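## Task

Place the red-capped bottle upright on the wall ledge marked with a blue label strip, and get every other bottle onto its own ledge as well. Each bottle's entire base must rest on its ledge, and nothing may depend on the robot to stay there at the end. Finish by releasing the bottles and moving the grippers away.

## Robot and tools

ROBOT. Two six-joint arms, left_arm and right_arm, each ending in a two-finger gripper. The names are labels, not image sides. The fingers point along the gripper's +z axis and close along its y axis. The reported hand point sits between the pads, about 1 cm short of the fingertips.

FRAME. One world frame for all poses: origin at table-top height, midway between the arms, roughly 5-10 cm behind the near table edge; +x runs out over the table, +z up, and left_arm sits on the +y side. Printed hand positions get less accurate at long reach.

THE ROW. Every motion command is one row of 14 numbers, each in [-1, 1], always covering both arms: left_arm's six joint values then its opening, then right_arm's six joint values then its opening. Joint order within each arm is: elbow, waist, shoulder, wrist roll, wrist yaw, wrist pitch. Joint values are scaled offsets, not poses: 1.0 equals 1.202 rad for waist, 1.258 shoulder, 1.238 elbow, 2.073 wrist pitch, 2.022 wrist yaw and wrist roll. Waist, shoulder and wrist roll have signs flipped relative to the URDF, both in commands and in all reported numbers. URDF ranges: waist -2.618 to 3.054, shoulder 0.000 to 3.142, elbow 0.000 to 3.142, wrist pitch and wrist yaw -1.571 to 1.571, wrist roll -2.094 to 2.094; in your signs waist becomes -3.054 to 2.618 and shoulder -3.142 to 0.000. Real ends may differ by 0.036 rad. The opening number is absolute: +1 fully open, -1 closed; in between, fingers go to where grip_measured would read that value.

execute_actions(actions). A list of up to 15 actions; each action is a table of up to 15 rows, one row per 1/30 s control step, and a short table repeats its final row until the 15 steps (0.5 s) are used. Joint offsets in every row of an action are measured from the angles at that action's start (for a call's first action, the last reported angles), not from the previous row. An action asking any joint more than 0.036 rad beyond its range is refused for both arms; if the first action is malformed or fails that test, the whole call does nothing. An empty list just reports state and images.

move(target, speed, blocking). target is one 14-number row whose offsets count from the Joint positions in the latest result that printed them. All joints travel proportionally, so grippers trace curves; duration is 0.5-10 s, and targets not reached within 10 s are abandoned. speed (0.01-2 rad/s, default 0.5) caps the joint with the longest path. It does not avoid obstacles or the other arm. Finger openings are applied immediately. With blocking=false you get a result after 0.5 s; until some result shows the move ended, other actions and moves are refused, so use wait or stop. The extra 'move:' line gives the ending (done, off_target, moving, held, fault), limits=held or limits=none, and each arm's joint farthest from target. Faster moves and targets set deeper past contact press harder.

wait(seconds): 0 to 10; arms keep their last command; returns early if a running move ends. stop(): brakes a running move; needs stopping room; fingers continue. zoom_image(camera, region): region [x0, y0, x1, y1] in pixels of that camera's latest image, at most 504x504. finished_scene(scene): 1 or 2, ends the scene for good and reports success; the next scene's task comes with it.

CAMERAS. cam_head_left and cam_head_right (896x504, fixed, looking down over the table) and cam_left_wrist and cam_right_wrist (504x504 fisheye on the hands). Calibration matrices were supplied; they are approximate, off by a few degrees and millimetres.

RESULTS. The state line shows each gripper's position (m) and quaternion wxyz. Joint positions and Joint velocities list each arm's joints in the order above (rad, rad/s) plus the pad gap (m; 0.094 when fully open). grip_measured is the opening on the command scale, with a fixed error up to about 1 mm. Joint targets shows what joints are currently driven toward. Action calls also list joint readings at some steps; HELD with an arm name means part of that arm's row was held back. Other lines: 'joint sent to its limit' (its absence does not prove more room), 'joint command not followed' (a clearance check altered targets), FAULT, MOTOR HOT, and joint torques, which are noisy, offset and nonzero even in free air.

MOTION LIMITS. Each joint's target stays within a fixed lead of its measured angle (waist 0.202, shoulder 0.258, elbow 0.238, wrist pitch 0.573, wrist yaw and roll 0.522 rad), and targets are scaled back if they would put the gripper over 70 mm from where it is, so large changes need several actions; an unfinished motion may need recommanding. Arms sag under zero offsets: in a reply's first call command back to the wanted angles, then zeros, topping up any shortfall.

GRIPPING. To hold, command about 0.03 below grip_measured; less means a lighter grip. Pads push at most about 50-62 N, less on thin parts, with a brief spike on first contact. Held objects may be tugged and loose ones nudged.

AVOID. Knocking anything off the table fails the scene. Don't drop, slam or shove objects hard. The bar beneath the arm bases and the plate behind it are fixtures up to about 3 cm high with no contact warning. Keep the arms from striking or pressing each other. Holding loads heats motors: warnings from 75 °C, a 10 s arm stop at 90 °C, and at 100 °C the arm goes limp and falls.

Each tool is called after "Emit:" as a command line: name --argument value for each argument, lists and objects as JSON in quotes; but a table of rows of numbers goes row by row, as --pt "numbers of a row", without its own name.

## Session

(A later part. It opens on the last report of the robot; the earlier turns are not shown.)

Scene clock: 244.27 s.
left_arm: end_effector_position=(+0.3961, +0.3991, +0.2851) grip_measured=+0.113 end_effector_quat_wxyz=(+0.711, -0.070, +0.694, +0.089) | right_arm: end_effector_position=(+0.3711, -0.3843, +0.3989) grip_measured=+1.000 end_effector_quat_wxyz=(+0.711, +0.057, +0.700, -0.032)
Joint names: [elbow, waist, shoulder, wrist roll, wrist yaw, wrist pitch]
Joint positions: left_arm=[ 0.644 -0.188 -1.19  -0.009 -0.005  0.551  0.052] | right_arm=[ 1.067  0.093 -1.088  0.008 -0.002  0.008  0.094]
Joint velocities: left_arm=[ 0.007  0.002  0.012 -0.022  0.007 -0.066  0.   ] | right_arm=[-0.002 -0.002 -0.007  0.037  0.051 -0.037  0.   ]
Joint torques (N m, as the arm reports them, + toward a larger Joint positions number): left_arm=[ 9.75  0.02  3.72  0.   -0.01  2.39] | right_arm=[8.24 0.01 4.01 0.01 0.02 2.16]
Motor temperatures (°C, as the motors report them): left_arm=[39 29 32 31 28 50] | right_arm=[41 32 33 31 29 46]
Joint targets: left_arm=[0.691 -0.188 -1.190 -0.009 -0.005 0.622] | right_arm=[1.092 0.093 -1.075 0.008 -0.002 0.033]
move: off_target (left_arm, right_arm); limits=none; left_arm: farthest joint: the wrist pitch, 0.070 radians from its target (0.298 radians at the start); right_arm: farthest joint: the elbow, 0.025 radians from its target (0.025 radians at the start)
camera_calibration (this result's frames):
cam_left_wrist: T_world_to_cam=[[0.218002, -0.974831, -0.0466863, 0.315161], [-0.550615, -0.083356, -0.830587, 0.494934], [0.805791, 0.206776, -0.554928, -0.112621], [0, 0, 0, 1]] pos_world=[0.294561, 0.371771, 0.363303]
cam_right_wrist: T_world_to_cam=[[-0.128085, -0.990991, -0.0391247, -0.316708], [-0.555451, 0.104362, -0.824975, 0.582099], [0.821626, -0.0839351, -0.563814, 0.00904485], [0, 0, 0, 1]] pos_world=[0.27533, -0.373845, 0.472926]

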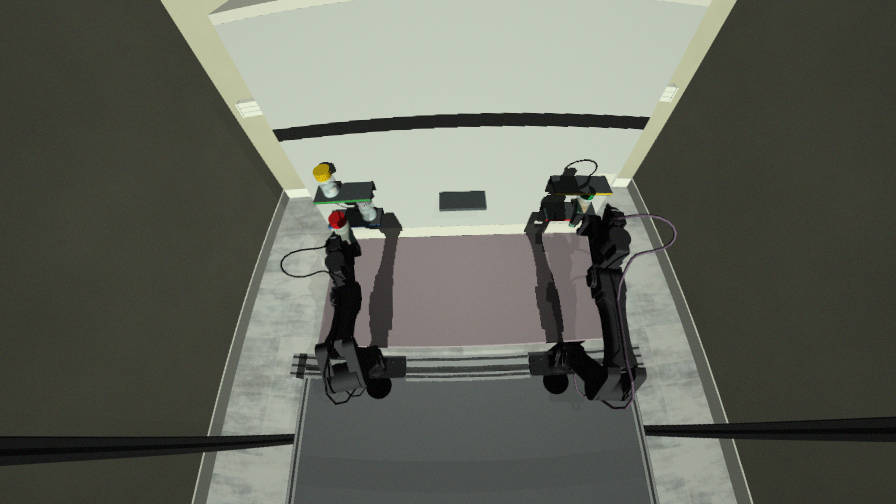

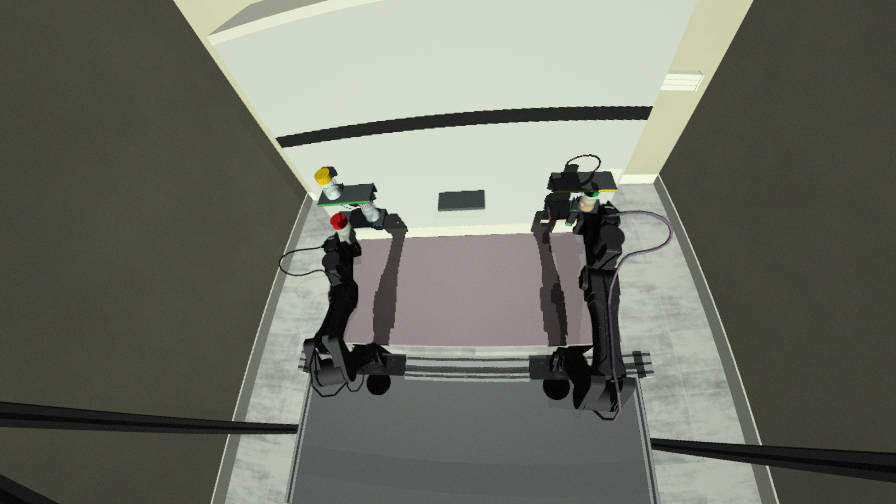

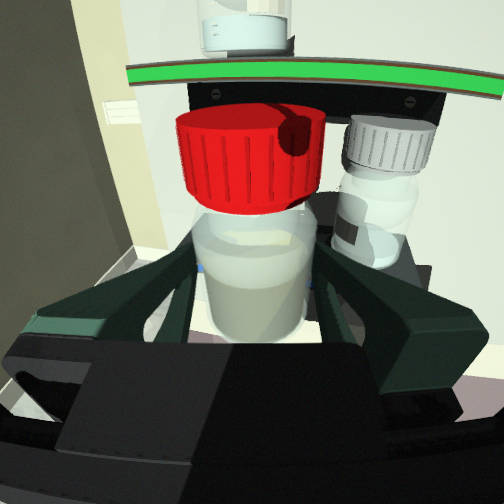

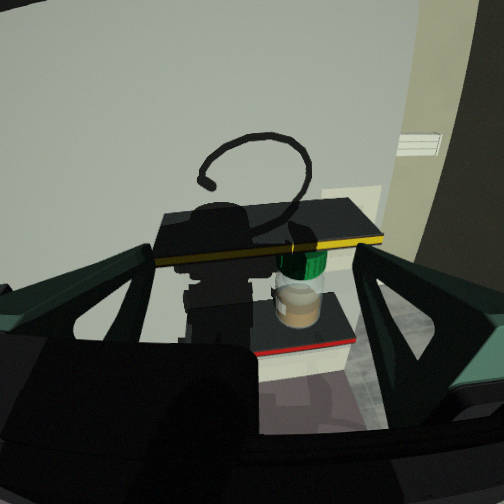

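Emit:
move --target '[0.162,0,-0.139,0,0,0.058,0.08, 0.02,0,0.01,0,0,0.012,1]' --speed 0.1

Scene clock: 258.23 s.
left_arm: end_effector_position=(+0.4377, +0.4083, +0.2931) grip_measured=+0.113 end_effector_quat_wxyz=(+0.712, -0.070, +0.693, +0.090) | right_arm: end_effector_position=(+0.3711, -0.3843, +0.3989) grip_measured=+1.000 end_effector_quat_wxyz=(+0.711, +0.057, +0.700, -0.032)
Joint names: [elbow, waist, shoulder, wrist roll, wrist yaw, wrist pitch]
Joint positions: left_arm=[ 0.793 -0.188 -1.369 -0.009 -0.005  0.584  0.052] | right_arm=[ 1.067  0.093 -1.088  0.008 -0.002  0.008  0.094]
Joint velocities: left_arm=[ 0.002  0.022 -0.007  0.066 -0.007  0.066  0.   ] | right_arm=[-0.002  0.002  0.002  0.051  0.022  0.022  0.   ]
Joint torques (N m, as the arm reports them, + toward a larger Joint positions number): left_arm=[10.02  0.01  5.56  0.   -0.01  2.55] | right_arm=[ 8.2  -0.01  3.99  0.01  0.03  2.16]
Motor temperatures (°C, as the motors report them): left_arm=[41 29 32 31 28 51] | right_arm=[41 32 33 31 29 46]
Joint targets: left_arm=[0.845 -0.188 -1.365 -0.009 -0.005 0.671] | right_arm=[1.092 0.093 -1.075 0.008 -0.002 0.033]
move: off_target (left_arm, right_arm); limits=none; left_arm: farthest joint: the wrist pitch, 0.087 radians from its target (0.120 radians at the start); right_arm: farthest joint: the elbow, 0.025 radians from its target (0.025 radians at the start)
camera_calibration (this result's frames):
cam_left_wrist: T_world_to_cam=[[0.218094, -0.97481, -0.0466888, 0.315397], [-0.548143, -0.0827738, -0.832279, 0.52442], [0.807449, 0.207107, -0.552388, -0.14524], [0, 0, 0, 1]] pos_world=[0.335945, 0.380941, 0.37096]
cam_right_wrist: T_world_to_cam=[[-0.128085, -0.990991, -0.0391247, -0.316708], [-0.555451, 0.104362, -0.824975, 0.582099], [0.821626, -0.0839351, -0.563814, 0.00904485], [0, 0, 0, 1]] pos_world=[0.27533, -0.373845, 0.472926]

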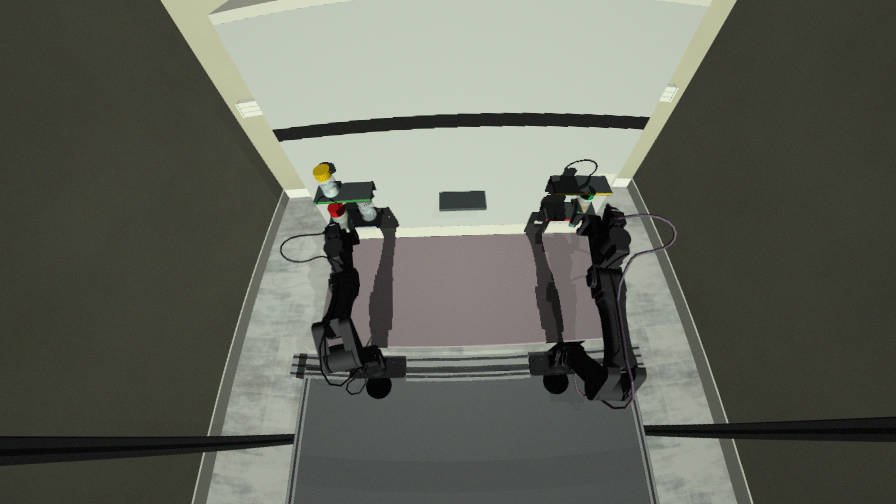

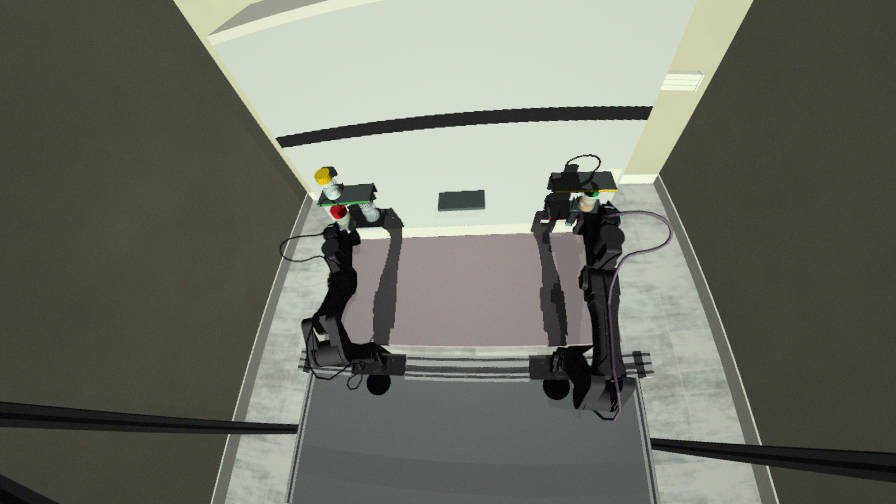

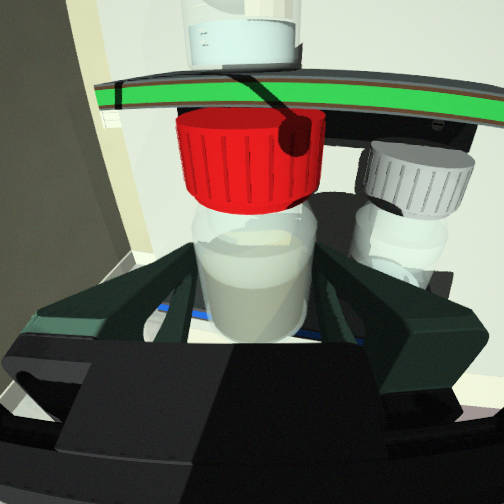

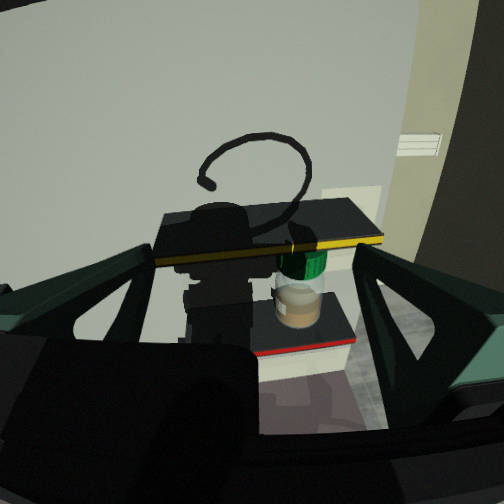

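Emit:
move --target '[0.124,0,-0.127,0,0,0.07,0.08, 0.02,0,0.01,0,0,0.012,1]' --speed 0.08

Scene clock: 267.40 s.
left_arm: end_effector_position=(+0.4742, +0.4166, +0.2904) grip_measured=+0.113 end_effector_quat_wxyz=(+0.718, -0.069, +0.687, +0.090) | right_arm: end_effector_position=(+0.3711, -0.3843, +0.3989) grip_measured=+1.000 end_effector_quat_wxyz=(+0.711, +0.057, +0.700, -0.032)
Joint names: [elbow, waist, shoulder, wrist roll, wrist yaw, wrist pitch]
Joint positions: left_arm=[ 0.899 -0.188 -1.531 -0.009 -0.005  0.659  0.052] | right_arm=[ 1.067  0.093 -1.088  0.008 -0.002  0.008  0.094]
Joint velocities: left_arm=[ 0.002  0.002 -0.007 -0.007 -0.037  0.037 -0.   ] | right_arm=[ 0.017 -0.002 -0.002  0.007 -0.022  0.037  0.   ]
Joint torques (N m, as the arm reports them, + toward a larger Joint positions number): left_arm=[ 9.61  0.    6.74  0.   -0.01  2.39] | right_arm=[ 8.22 -0.04  3.94  0.    0.03  2.19]
Motor temperatures (°C, as the motors report them): left_arm=[42 29 32 31 28 52] | right_arm=[41 32 33 31 29 46]
Joint targets: left_arm=[0.946 -0.188 -1.529 -0.009 -0.005 0.729] | right_arm=[1.092 0.093 -1.075 0.008 -0.002 0.033]
move: off_target (left_arm, right_arm); limits=none; left_arm: farthest joint: the wrist pitch, 0.070 radians from its target (0.145 radians at the start); right_arm: farthest joint: the elbow, 0.025 radians from its target (0.025 radians at the start)
camera_calibration (this result's frames):
cam_left_wrist: T_world_to_cam=[[0.218648, -0.974686, -0.046698, 0.31503], [-0.533209, -0.0792595, -0.842262, 0.537174], [0.81724, 0.209059, -0.537041, -0.187828], [0, 0, 0, 1]] pos_world=[0.371046, 0.388898, 0.366281]
cam_right_wrist: T_world_to_cam=[[-0.128085, -0.990991, -0.0391247, -0.316708], [-0.555451, 0.104362, -0.824975, 0.582099], [0.821626, -0.0839351, -0.563814, 0.00904485], [0, 0, 0, 1]] pos_world=[0.27533, -0.373845, 0.472926]

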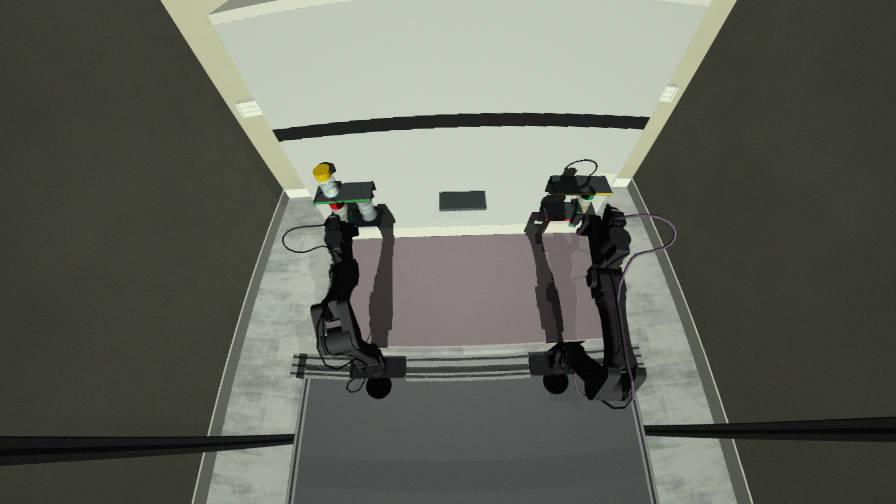

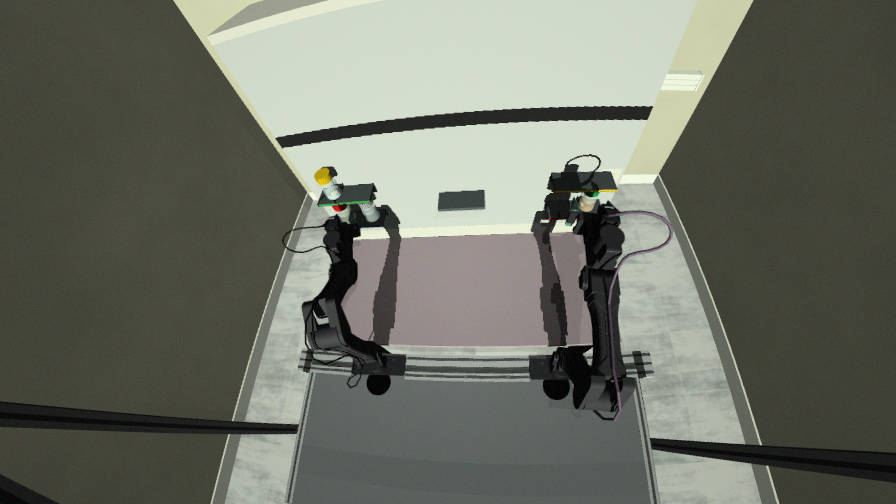

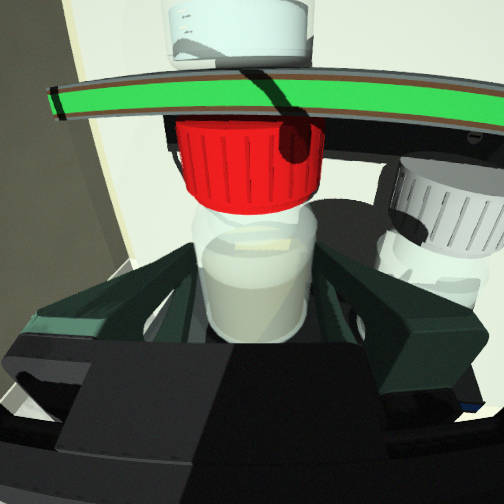

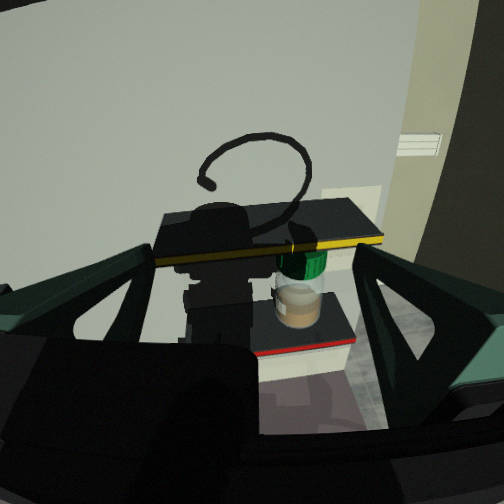

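Emit:
move --target '[-0.02,0,0,0,0,0.046,0.08, 0.02,0,0.01,0,0,0.012,1]' --speed 0.05

Scene clock: 277.03 s.
left_arm: end_effector_position=(+0.4726, +0.4162, +0.2888) grip_measured=+0.113 end_effector_quat_wxyz=(+0.721, -0.069, +0.683, +0.091) | right_arm: end_effector_position=(+0.3711, -0.3843, +0.3990) grip_measured=+1.000 end_effector_quat_wxyz=(+0.711, +0.057, +0.700, -0.032)
Joint names: [elbow, waist, shoulder, wrist roll, wrist yaw, wrist pitch]
Joint positions: left_arm=[ 0.883 -0.188 -1.531 -0.009 -0.005  0.683  0.052] | right_arm=[ 1.067  0.093 -1.088  0.008 -0.002  0.009  0.094]
Joint velocities: left_arm=[ 0.002  0.017 -0.007  0.022 -0.066 -0.022  0.001] | right_arm=[ 0.012  0.002  0.007 -0.022 -0.022  0.037  0.   ]
Joint torques (N m, as the arm reports them, + toward a larger Joint positions number): left_arm=[ 5.71  0.    6.55  0.   -0.01  2.38] | right_arm=[8.28 0.   3.99 0.   0.02 2.15]
Motor temperatures (°C, as the motors report them): left_arm=[41 29 33 31 28 52] | right_arm=[41 32 33 31 29 46]
Joint targets: left_arm=[0.874 -0.188 -1.531 -0.009 -0.005 0.754] | right_arm=[1.092 0.093 -1.075 0.008 -0.002 0.034]
move: off_target (left_arm, right_arm); limits=none; left_arm: farthest joint: the wrist pitch, 0.071 radians from its target (0.095 radians at the start); right_arm: farthest joint: the elbow, 0.025 radians from its target (0.025 radians at the start)
camera_calibration (this result's frames):
cam_left_wrist: T_world_to_cam=[[0.218913, -0.974626, -0.0466987, 0.314831], [-0.52599, -0.0775631, -0.846946, 0.532217], [0.821834, 0.209971, -0.529624, -0.192013], [0, 0, 0, 1]] pos_world=[0.368823, 0.38844, 0.363766]
cam_right_wrist: T_world_to_cam=[[-0.128087, -0.990991, -0.039125, -0.316708], [-0.555137, 0.104331, -0.825189, 0.582134], [0.821837, -0.0839762, -0.563499, 0.0088795], [0, 0, 0, 1]] pos_world=[0.275301, -0.373844, 0.472984]

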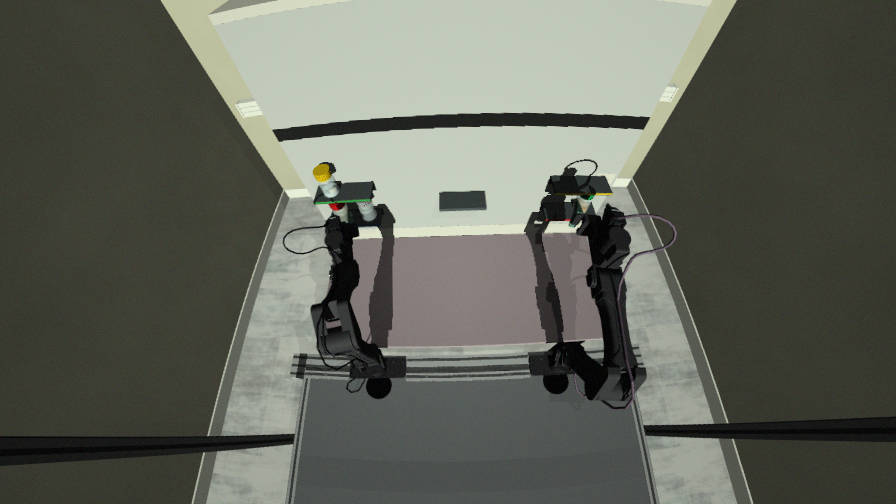

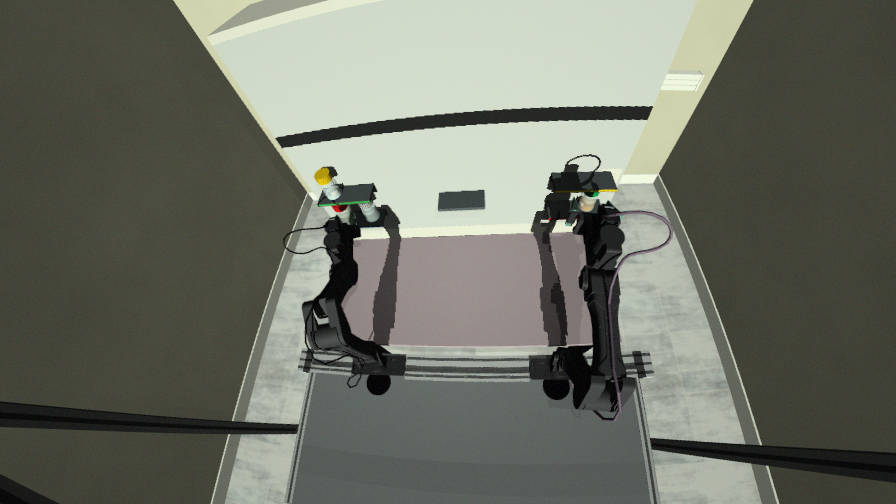

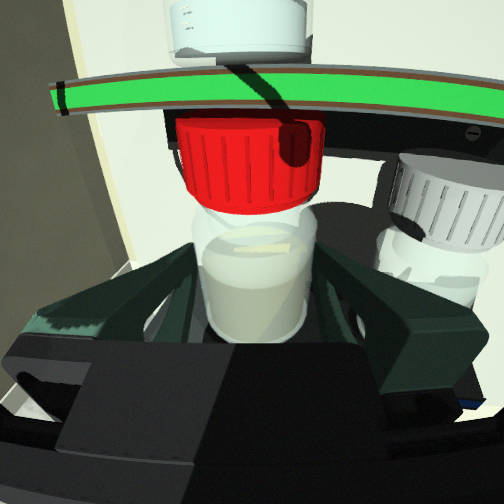

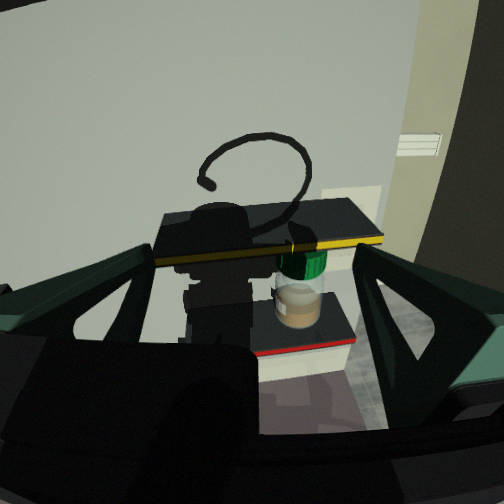

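Emit:
move --target '[-0.028,0,0,0,0,0.042,0.08, 0.02,0,0.01,0,0,0.012,1]' --speed 0.06

Scene clock: 283.30 s.
left_arm: end_effector_position=(+0.4696, +0.4157, +0.2768) grip_measured=+0.113 end_effector_quat_wxyz=(+0.715, -0.069, +0.690, +0.090) | right_arm: end_effector_position=(+0.3711, -0.3843, +0.3990) grip_measured=+1.000 end_effector_quat_wxyz=(+0.711, +0.057, +0.700, -0.032)
Joint names: [elbow, waist, shoulder, wrist roll, wrist yaw, wrist pitch]
Joint positions: left_arm=[ 0.85  -0.188 -1.531 -0.009 -0.005  0.7    0.052] | right_arm=[ 1.067  0.093 -1.088  0.008 -0.002  0.009  0.094]
Joint velocities: left_arm=[-0.007  0.007  0.002  0.007  0.037 -0.081 -0.   ] | right_arm=[-0.002  0.007  0.012 -0.051 -0.007 -0.007  0.   ]
Joint torques (N m, as the arm reports them, + toward a larger Joint positions number): left_arm=[ 6.16  0.01  6.47  0.   -0.01  2.4 ] | right_arm=[8.19 0.04 3.93 0.   0.03 2.15]
Motor temperatures (°C, as the motors report them): left_arm=[40 29 33 31 28 52] | right_arm=[42 32 33 31 29 46]
Joint targets: left_arm=[0.849 -0.188 -1.531 -0.009 -0.005 0.770] | right_arm=[1.092 0.093 -1.075 0.008 -0.002 0.034]
move: off_target (left_arm, right_arm); limits=none; left_arm: farthest joint: the wrist pitch, 0.071 radians from its target (0.087 radians at the start); right_arm: farthest joint: the elbow, 0.025 radians from its target (0.025 radians at the start)
camera_calibration (this result's frames):
cam_left_wrist: T_world_to_cam=[[0.218394, -0.974743, -0.046695, 0.314751], [-0.540076, -0.0808746, -0.837721, 0.52588], [0.812786, 0.208172, -0.544098, -0.186731], [0, 0, 0, 1]] pos_world=[0.367047, 0.388204, 0.353638]
cam_right_wrist: T_world_to_cam=[[-0.128087, -0.990991, -0.039125, -0.316708], [-0.555137, 0.104331, -0.825189, 0.582134], [0.821837, -0.0839762, -0.563499, 0.0088795], [0, 0, 0, 1]] pos_world=[0.275301, -0.373844, 0.472984]

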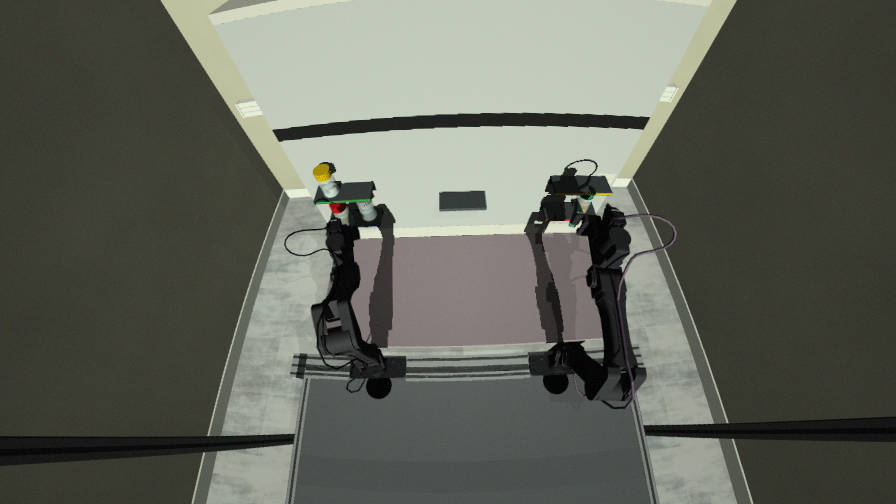

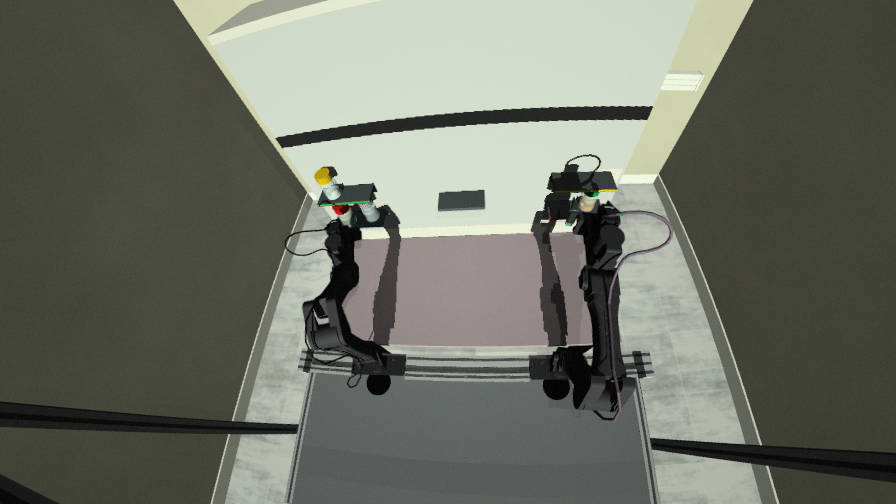

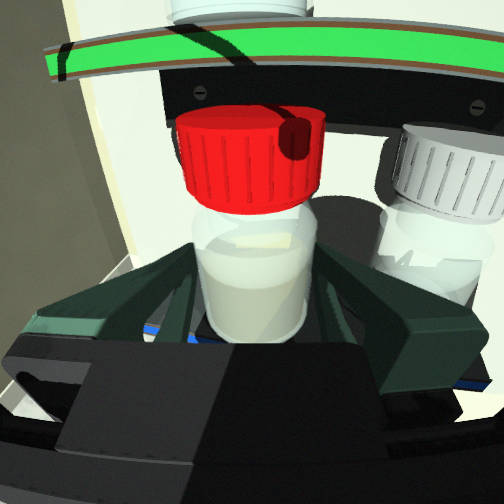

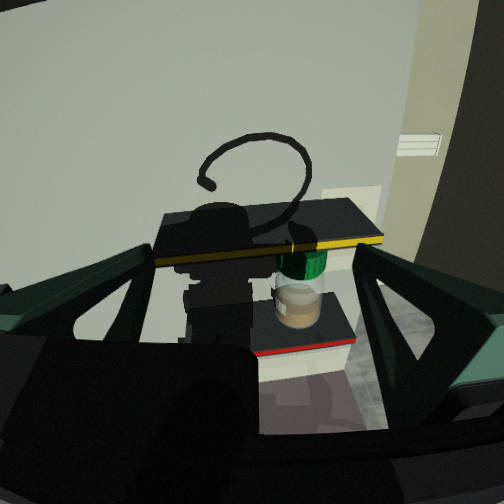

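Emit:
move --target '[-0.012,0,-0.014,0,0,0.046,0.08, 0.02,0,0.01,0,0,0.012,1]' --speed 0.05

Scene clock: 291.10 s.
left_arm: end_effector_position=(+0.4707, +0.4161, +0.2705) grip_measured=+0.113 end_effector_quat_wxyz=(+0.715, -0.069, +0.690, +0.090) | right_arm: end_effector_position=(+0.3711, -0.3843, +0.3989) grip_measured=+1.000 end_effector_quat_wxyz=(+0.711, +0.057, +0.700, -0.032)
Joint names: [elbow, waist, shoulder, wrist roll, wrist yaw, wrist pitch]
Joint positions: left_arm=[ 0.838 -0.188 -1.547 -0.009 -0.005  0.727  0.052] | right_arm=[ 1.067  0.093 -1.088  0.008 -0.002  0.008  0.094]
Joint velocities: left_arm=[ 0.007  0.002 -0.002 -0.007 -0.037 -0.007 -0.   ] | right_arm=[-0.017  0.002  0.007  0.037  0.037  0.007  0.   ]
Joint torques (N m, as the arm reports them, + toward a larger Joint positions number): left_arm=[ 6.06  0.    6.45  0.   -0.01  2.36] | right_arm=[ 8.23 -0.01  4.01  0.01  0.03  2.15]
Motor temperatures (°C, as the motors report them): left_arm=[40 29 33 31 28 53] | right_arm=[42 32 33 31 29 46]
Joint targets: left_arm=[0.835 -0.188 -1.548 -0.009 -0.005 0.795] | right_arm=[1.092 0.093 -1.075 0.008 -0.002 0.033]
move: off_target (left_arm, right_arm); limits=none; left_arm: farthest joint: the wrist pitch, 0.068 radians from its target (0.095 radians at the start); right_arm: farthest joint: the elbow, 0.025 radians from its target (0.025 radians at the start)
camera_calibration (this result's frames):
cam_left_wrist: T_world_to_cam=[[0.218383, -0.974745, -0.0466949, 0.314562], [-0.540387, -0.0809479, -0.837514, 0.521363], [0.812583, 0.208132, -0.544418, -0.191011], [0, 0, 0, 1]] pos_world=[0.368256, 0.388577, 0.347347]
cam_right_wrist: T_world_to_cam=[[-0.128085, -0.990991, -0.0391247, -0.316708], [-0.555451, 0.104362, -0.824975, 0.582099], [0.821626, -0.0839351, -0.563814, 0.00904485], [0, 0, 0, 1]] pos_world=[0.27533, -0.373845, 0.472926]

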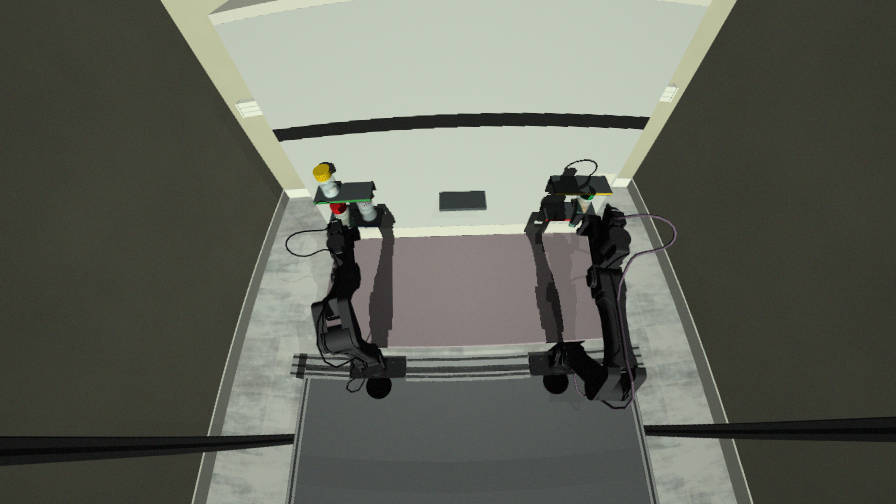

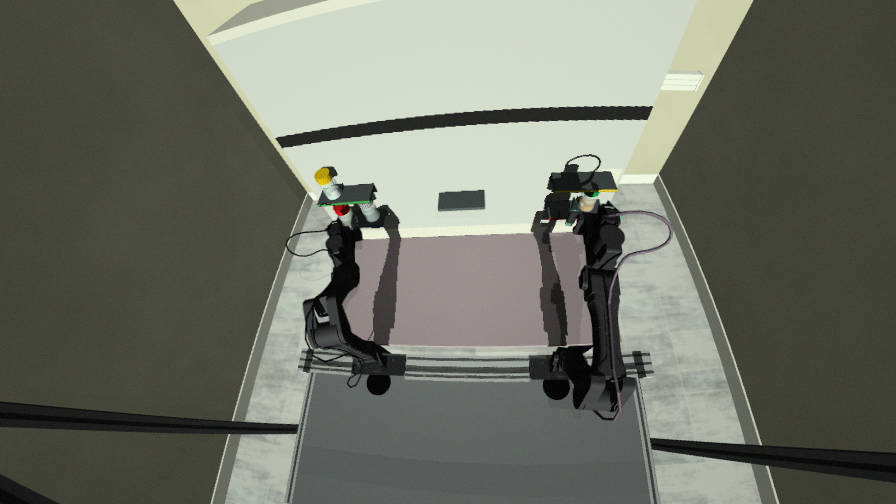

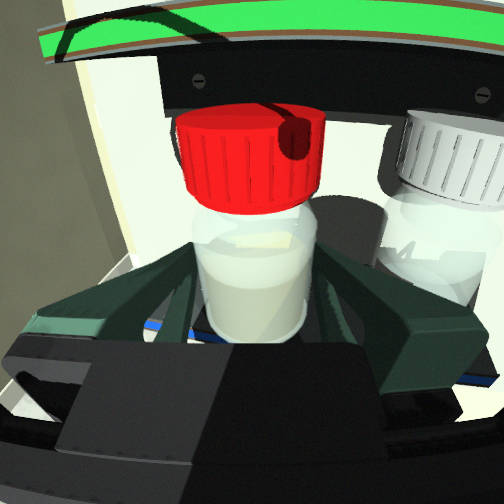

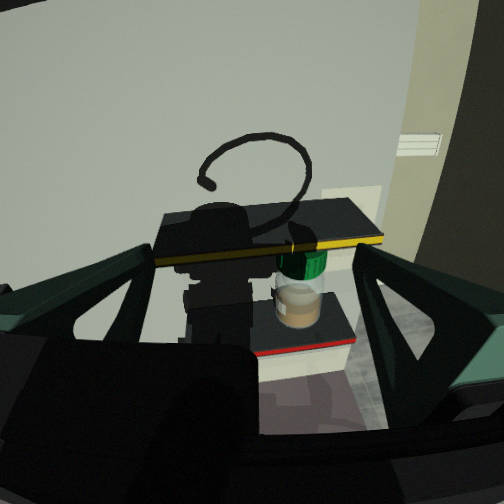

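Emit:
move --target '[-0.012,0,-0.014,0,0,0.047,0.08, 0.02,0,0.01,0,0,0.012,1]' --speed 0.05

Scene clock: 296.73 s.
left_arm: end_effector_position=(+0.4722, +0.4164, +0.2701) grip_measured=+0.113 end_effector_quat_wxyz=(+0.722, -0.068, +0.682, +0.091) | right_arm: end_effector_position=(+0.3711, -0.3843, +0.3990) grip_measured=+1.000 end_effector_quat_wxyz=(+0.711, +0.057, +0.700, -0.032)
Joint names: [elbow, waist, shoulder, wrist roll, wrist yaw, wrist pitch]
Joint positions: left_arm=[ 0.83  -0.188 -1.564 -0.009 -0.005  0.773  0.052] | right_arm=[ 1.067  0.093 -1.088  0.008 -0.002  0.009  0.094]
Joint velocities: left_arm=[-0.022  0.002 -0.002  0.11   0.037  0.022  0.   ] | right_arm=[-0.007  0.017  0.012 -0.022 -0.051 -0.095  0.   ]
Joint torques (N m, as the arm reports them, + toward a larger Joint positions number): left_arm=[ 5.68  0.    6.6   0.   -0.01  2.2 ] | right_arm=[ 8.22 -0.01  4.02  0.01  0.04  2.17]
Motor temperatures (°C, as the motors report them): left_arm=[39 29 33 31 28 53] | right_arm=[42 32 33 31 29 46]
Joint targets: left_arm=[0.823 -0.188 -1.565 -0.009 -0.005 0.825] | right_arm=[1.092 0.093 -1.075 0.008 -0.002 0.034]
move: off_target (left_arm, right_arm); limits=none; left_arm: farthest joint: the wrist pitch, 0.051 radians from its target (0.097 radians at the start); right_arm: farthest joint: the elbow, 0.025 radians from its target (0.025 radians at the start)
camera_calibration (this result's frames):
cam_left_wrist: T_world_to_cam=[[0.219006, -0.974605, -0.0466983, 0.314199], [-0.52347, -0.0769711, -0.84856, 0.515154], [0.823417, 0.210285, -0.527034, -0.203163], [0, 0, 0, 1]] pos_world=[0.368145, 0.388594, 0.344738]
cam_right_wrist: T_world_to_cam=[[-0.128087, -0.990991, -0.039125, -0.316708], [-0.555137, 0.104331, -0.825189, 0.582134], [0.821837, -0.0839762, -0.563499, 0.0088795], [0, 0, 0, 1]] pos_world=[0.275301, -0.373844, 0.472984]

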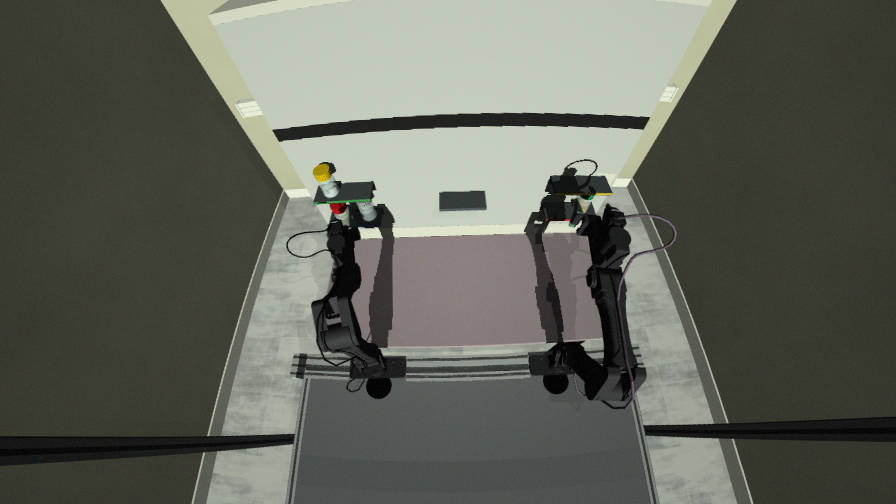

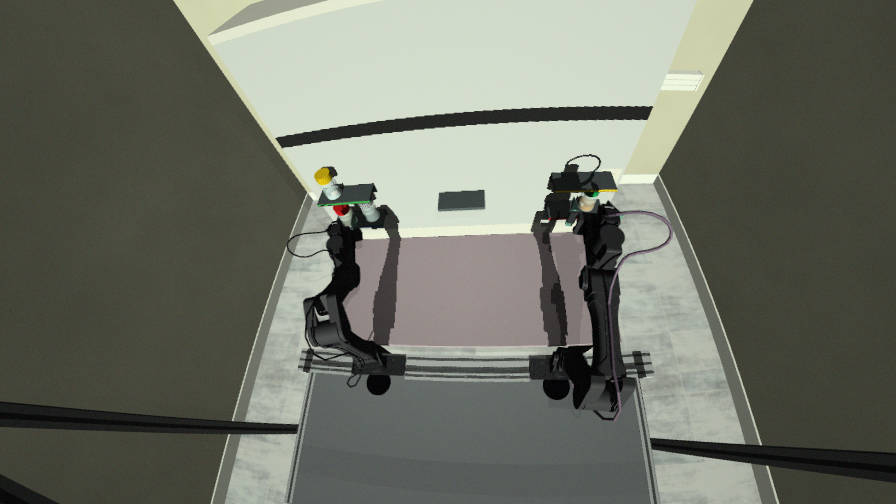

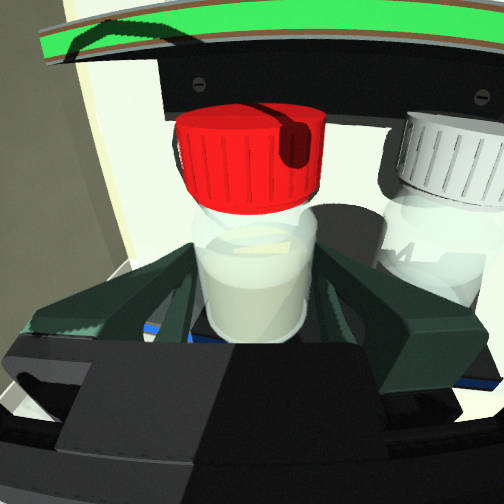

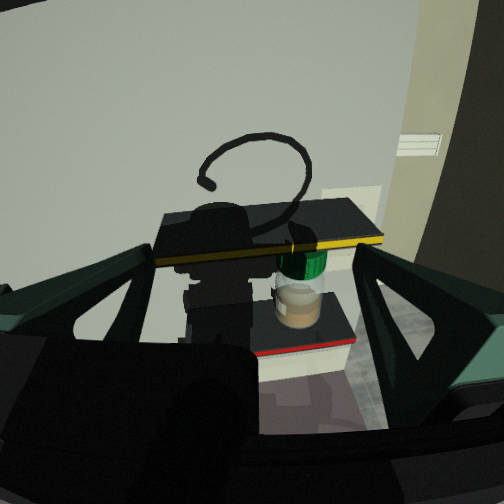

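Emit:
execute_actions --actions '[[[0,0,0,0,0,0.005,0.2, 0.02,0,0.01,0,0,0.012,1]],[[0,0,0,0,0,0,0.55, 0,0,0,0,0,0,1]],[[0,0,0,0,0,0,0.55, 0,0,0,0,0,0,1]]]'

Scene clock: 302.20 s.
left_arm: end_effector_position=(+0.4722, +0.4164, +0.2704) grip_measured=+0.548 end_effector_quat_wxyz=(+0.723, -0.068, +0.682, +0.091) | right_arm: end_effector_position=(+0.3712, -0.3841, +0.3953) grip_measured=+1.000 end_effector_quat_wxyz=(+0.706, +0.057, +0.705, -0.032)
Joint names: [elbow, waist, shoulder, wrist roll, wrist yaw, wrist pitch]
Joint positions: left_arm=[ 0.83  -0.188 -1.564 -0.009 -0.005  0.774  0.073] | right_arm=[ 1.067  0.093 -1.088  0.008 -0.002 -0.006  0.094]
Joint velocities: left_arm=[ 0.007 -0.002  0.012 -0.037  0.007 -0.081 -0.   ] | right_arm=[-0.002  0.007  0.007 -0.066  0.022  0.037  0.   ]
Joint torques (N m, as the arm reports them, + toward a larger Joint positions number): left_arm=[ 6.15  0.01  6.65  0.   -0.01  1.72] | right_arm=[ 6.21 -0.03  2.74  0.02  0.03  1.98]
Motor temperatures (°C, as the motors report them): left_arm=[39 29 34 31 28 52] | right_arm=[42 32 33 31 29 46]
Joint targets: left_arm=[0.830 -0.188 -1.564 -0.009 -0.005 0.774] | right_arm=[1.067 0.093 -1.088 0.008 -0.002 0.001]
Step readings (joint positions; steps 1 to 15: 1st action; 16 to 30: 2nd action; 31 to 45: 3rd action):
0: left_arm=[0.830 -0.188 -1.564 -0.009 -0.005 0.774] | right_arm=[1.067 0.093 -1.088 0.008 -0.002 0.009]
1: left_arm=[0.830 -0.188 -1.564 -0.009 -0.005 0.773] | right_arm=[1.067 0.093 -1.088 0.008 -0.002 0.009]
2: left_arm=[0.830 -0.188 -1.564 -0.009 -0.005 0.773] | right_arm=[1.067 0.093 -1.088 0.008 -0.002 0.009]
4: left_arm=[0.830 -0.188 -1.564 -0.009 -0.005 0.774] | right_arm=[1.067 0.093 -1.088 0.008 -0.002 0.009]
8: left_arm=[0.830 -0.188 -1.564 -0.009 -0.005 0.774] | right_arm=[1.067 0.093 -1.088 0.008 -0.002 0.009]
15: left_arm=[0.830 -0.188 -1.564 -0.009 -0.005 0.774] | right_arm=[1.067 0.093 -1.088 0.008 -0.002 0.009]
16: left_arm=[0.830 -0.188 -1.564 -0.009 -0.005 0.774] | right_arm=[1.067 0.093 -1.088 0.008 -0.002 0.008]
17: left_arm=[0.830 -0.188 -1.564 -0.009 -0.005 0.774] | right_arm=[1.067 0.093 -1.088 0.008 -0.002 0.007]
19: left_arm=[0.830 -0.188 -1.564 -0.009 -0.005 0.774] | right_arm=[1.067 0.093 -1.088 0.008 -0.002 0.005]
23: left_arm=[0.830 -0.188 -1.564 -0.009 -0.005 0.774] | right_arm=[1.067 0.093 -1.088 0.008 -0.002 0.002]
30: left_arm=[0.830 -0.188 -1.564 -0.009 -0.005 0.774] | right_arm=[1.067 0.093 -1.088 0.008 -0.002 0.002]
31: left_arm=[0.830 -0.188 -1.564 -0.009 -0.005 0.774] | right_arm=[1.067 0.093 -1.088 0.008 -0.002 0.001]
32: left_arm=[0.830 -0.188 -1.564 -0.009 -0.005 0.774] | right_arm=[1.067 0.093 -1.088 0.008 -0.002 -0.000]
34: left_arm=[0.830 -0.188 -1.564 -0.009 -0.005 0.774] | right_arm=[1.067 0.093 -1.088 0.008 -0.002 -0.003]
38: left_arm=[0.830 -0.188 -1.564 -0.009 -0.005 0.774] | right_arm=[1.067 0.093 -1.088 0.008 -0.002 -0.005]
45: Joint positions above
camera_calibration (this result's frames):
cam_left_wrist: T_world_to_cam=[[0.21904, -0.974598, -0.0466982, 0.314188], [-0.522524, -0.0767489, -0.849163, 0.51501], [0.824009, 0.210402, -0.526062, -0.20359], [0, 0, 0, 1]] pos_world=[0.368045, 0.388569, 0.344899]
cam_right_wrist: T_world_to_cam=[[-0.128021, -0.991, -0.0391157, -0.316723], [-0.567308, 0.105523, -0.816717, 0.580719], [0.813494, -0.0823662, -0.575711, 0.0153177], [0, 0, 0, 1]] pos_world=[0.276438, -0.37389, 0.470712]

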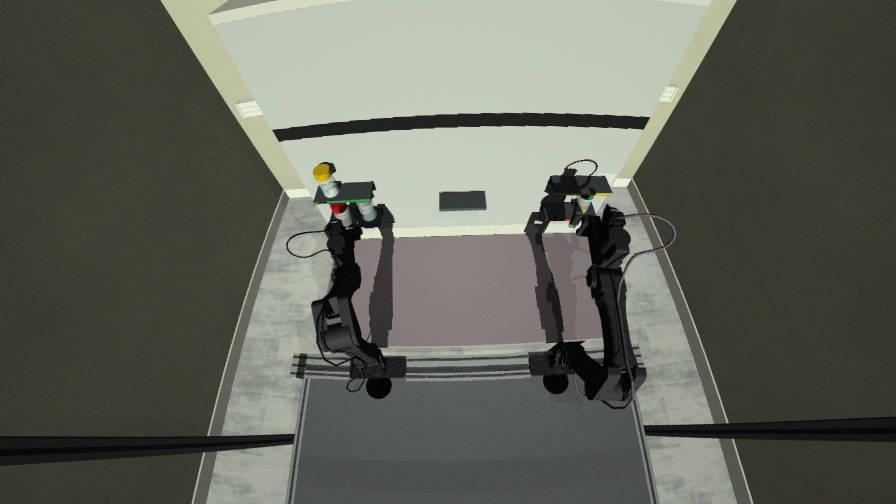

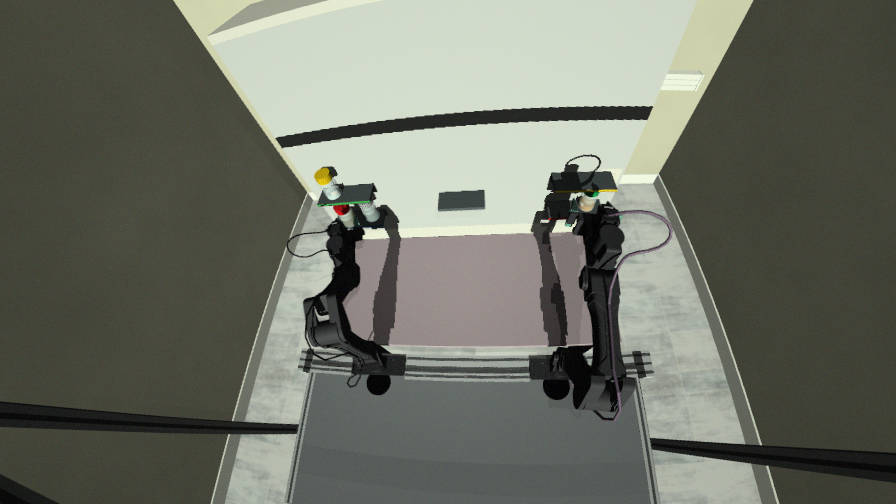

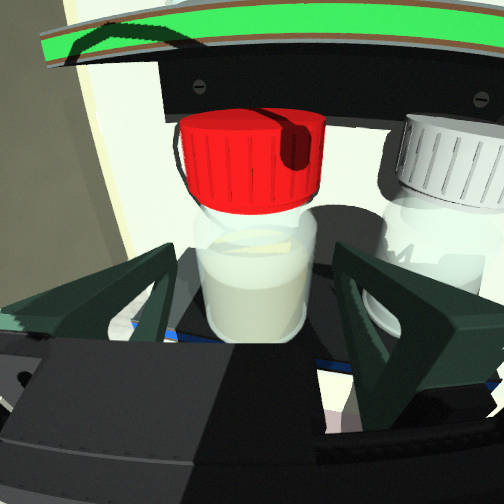

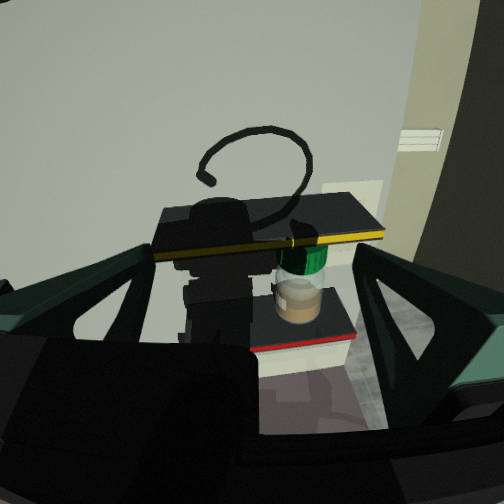

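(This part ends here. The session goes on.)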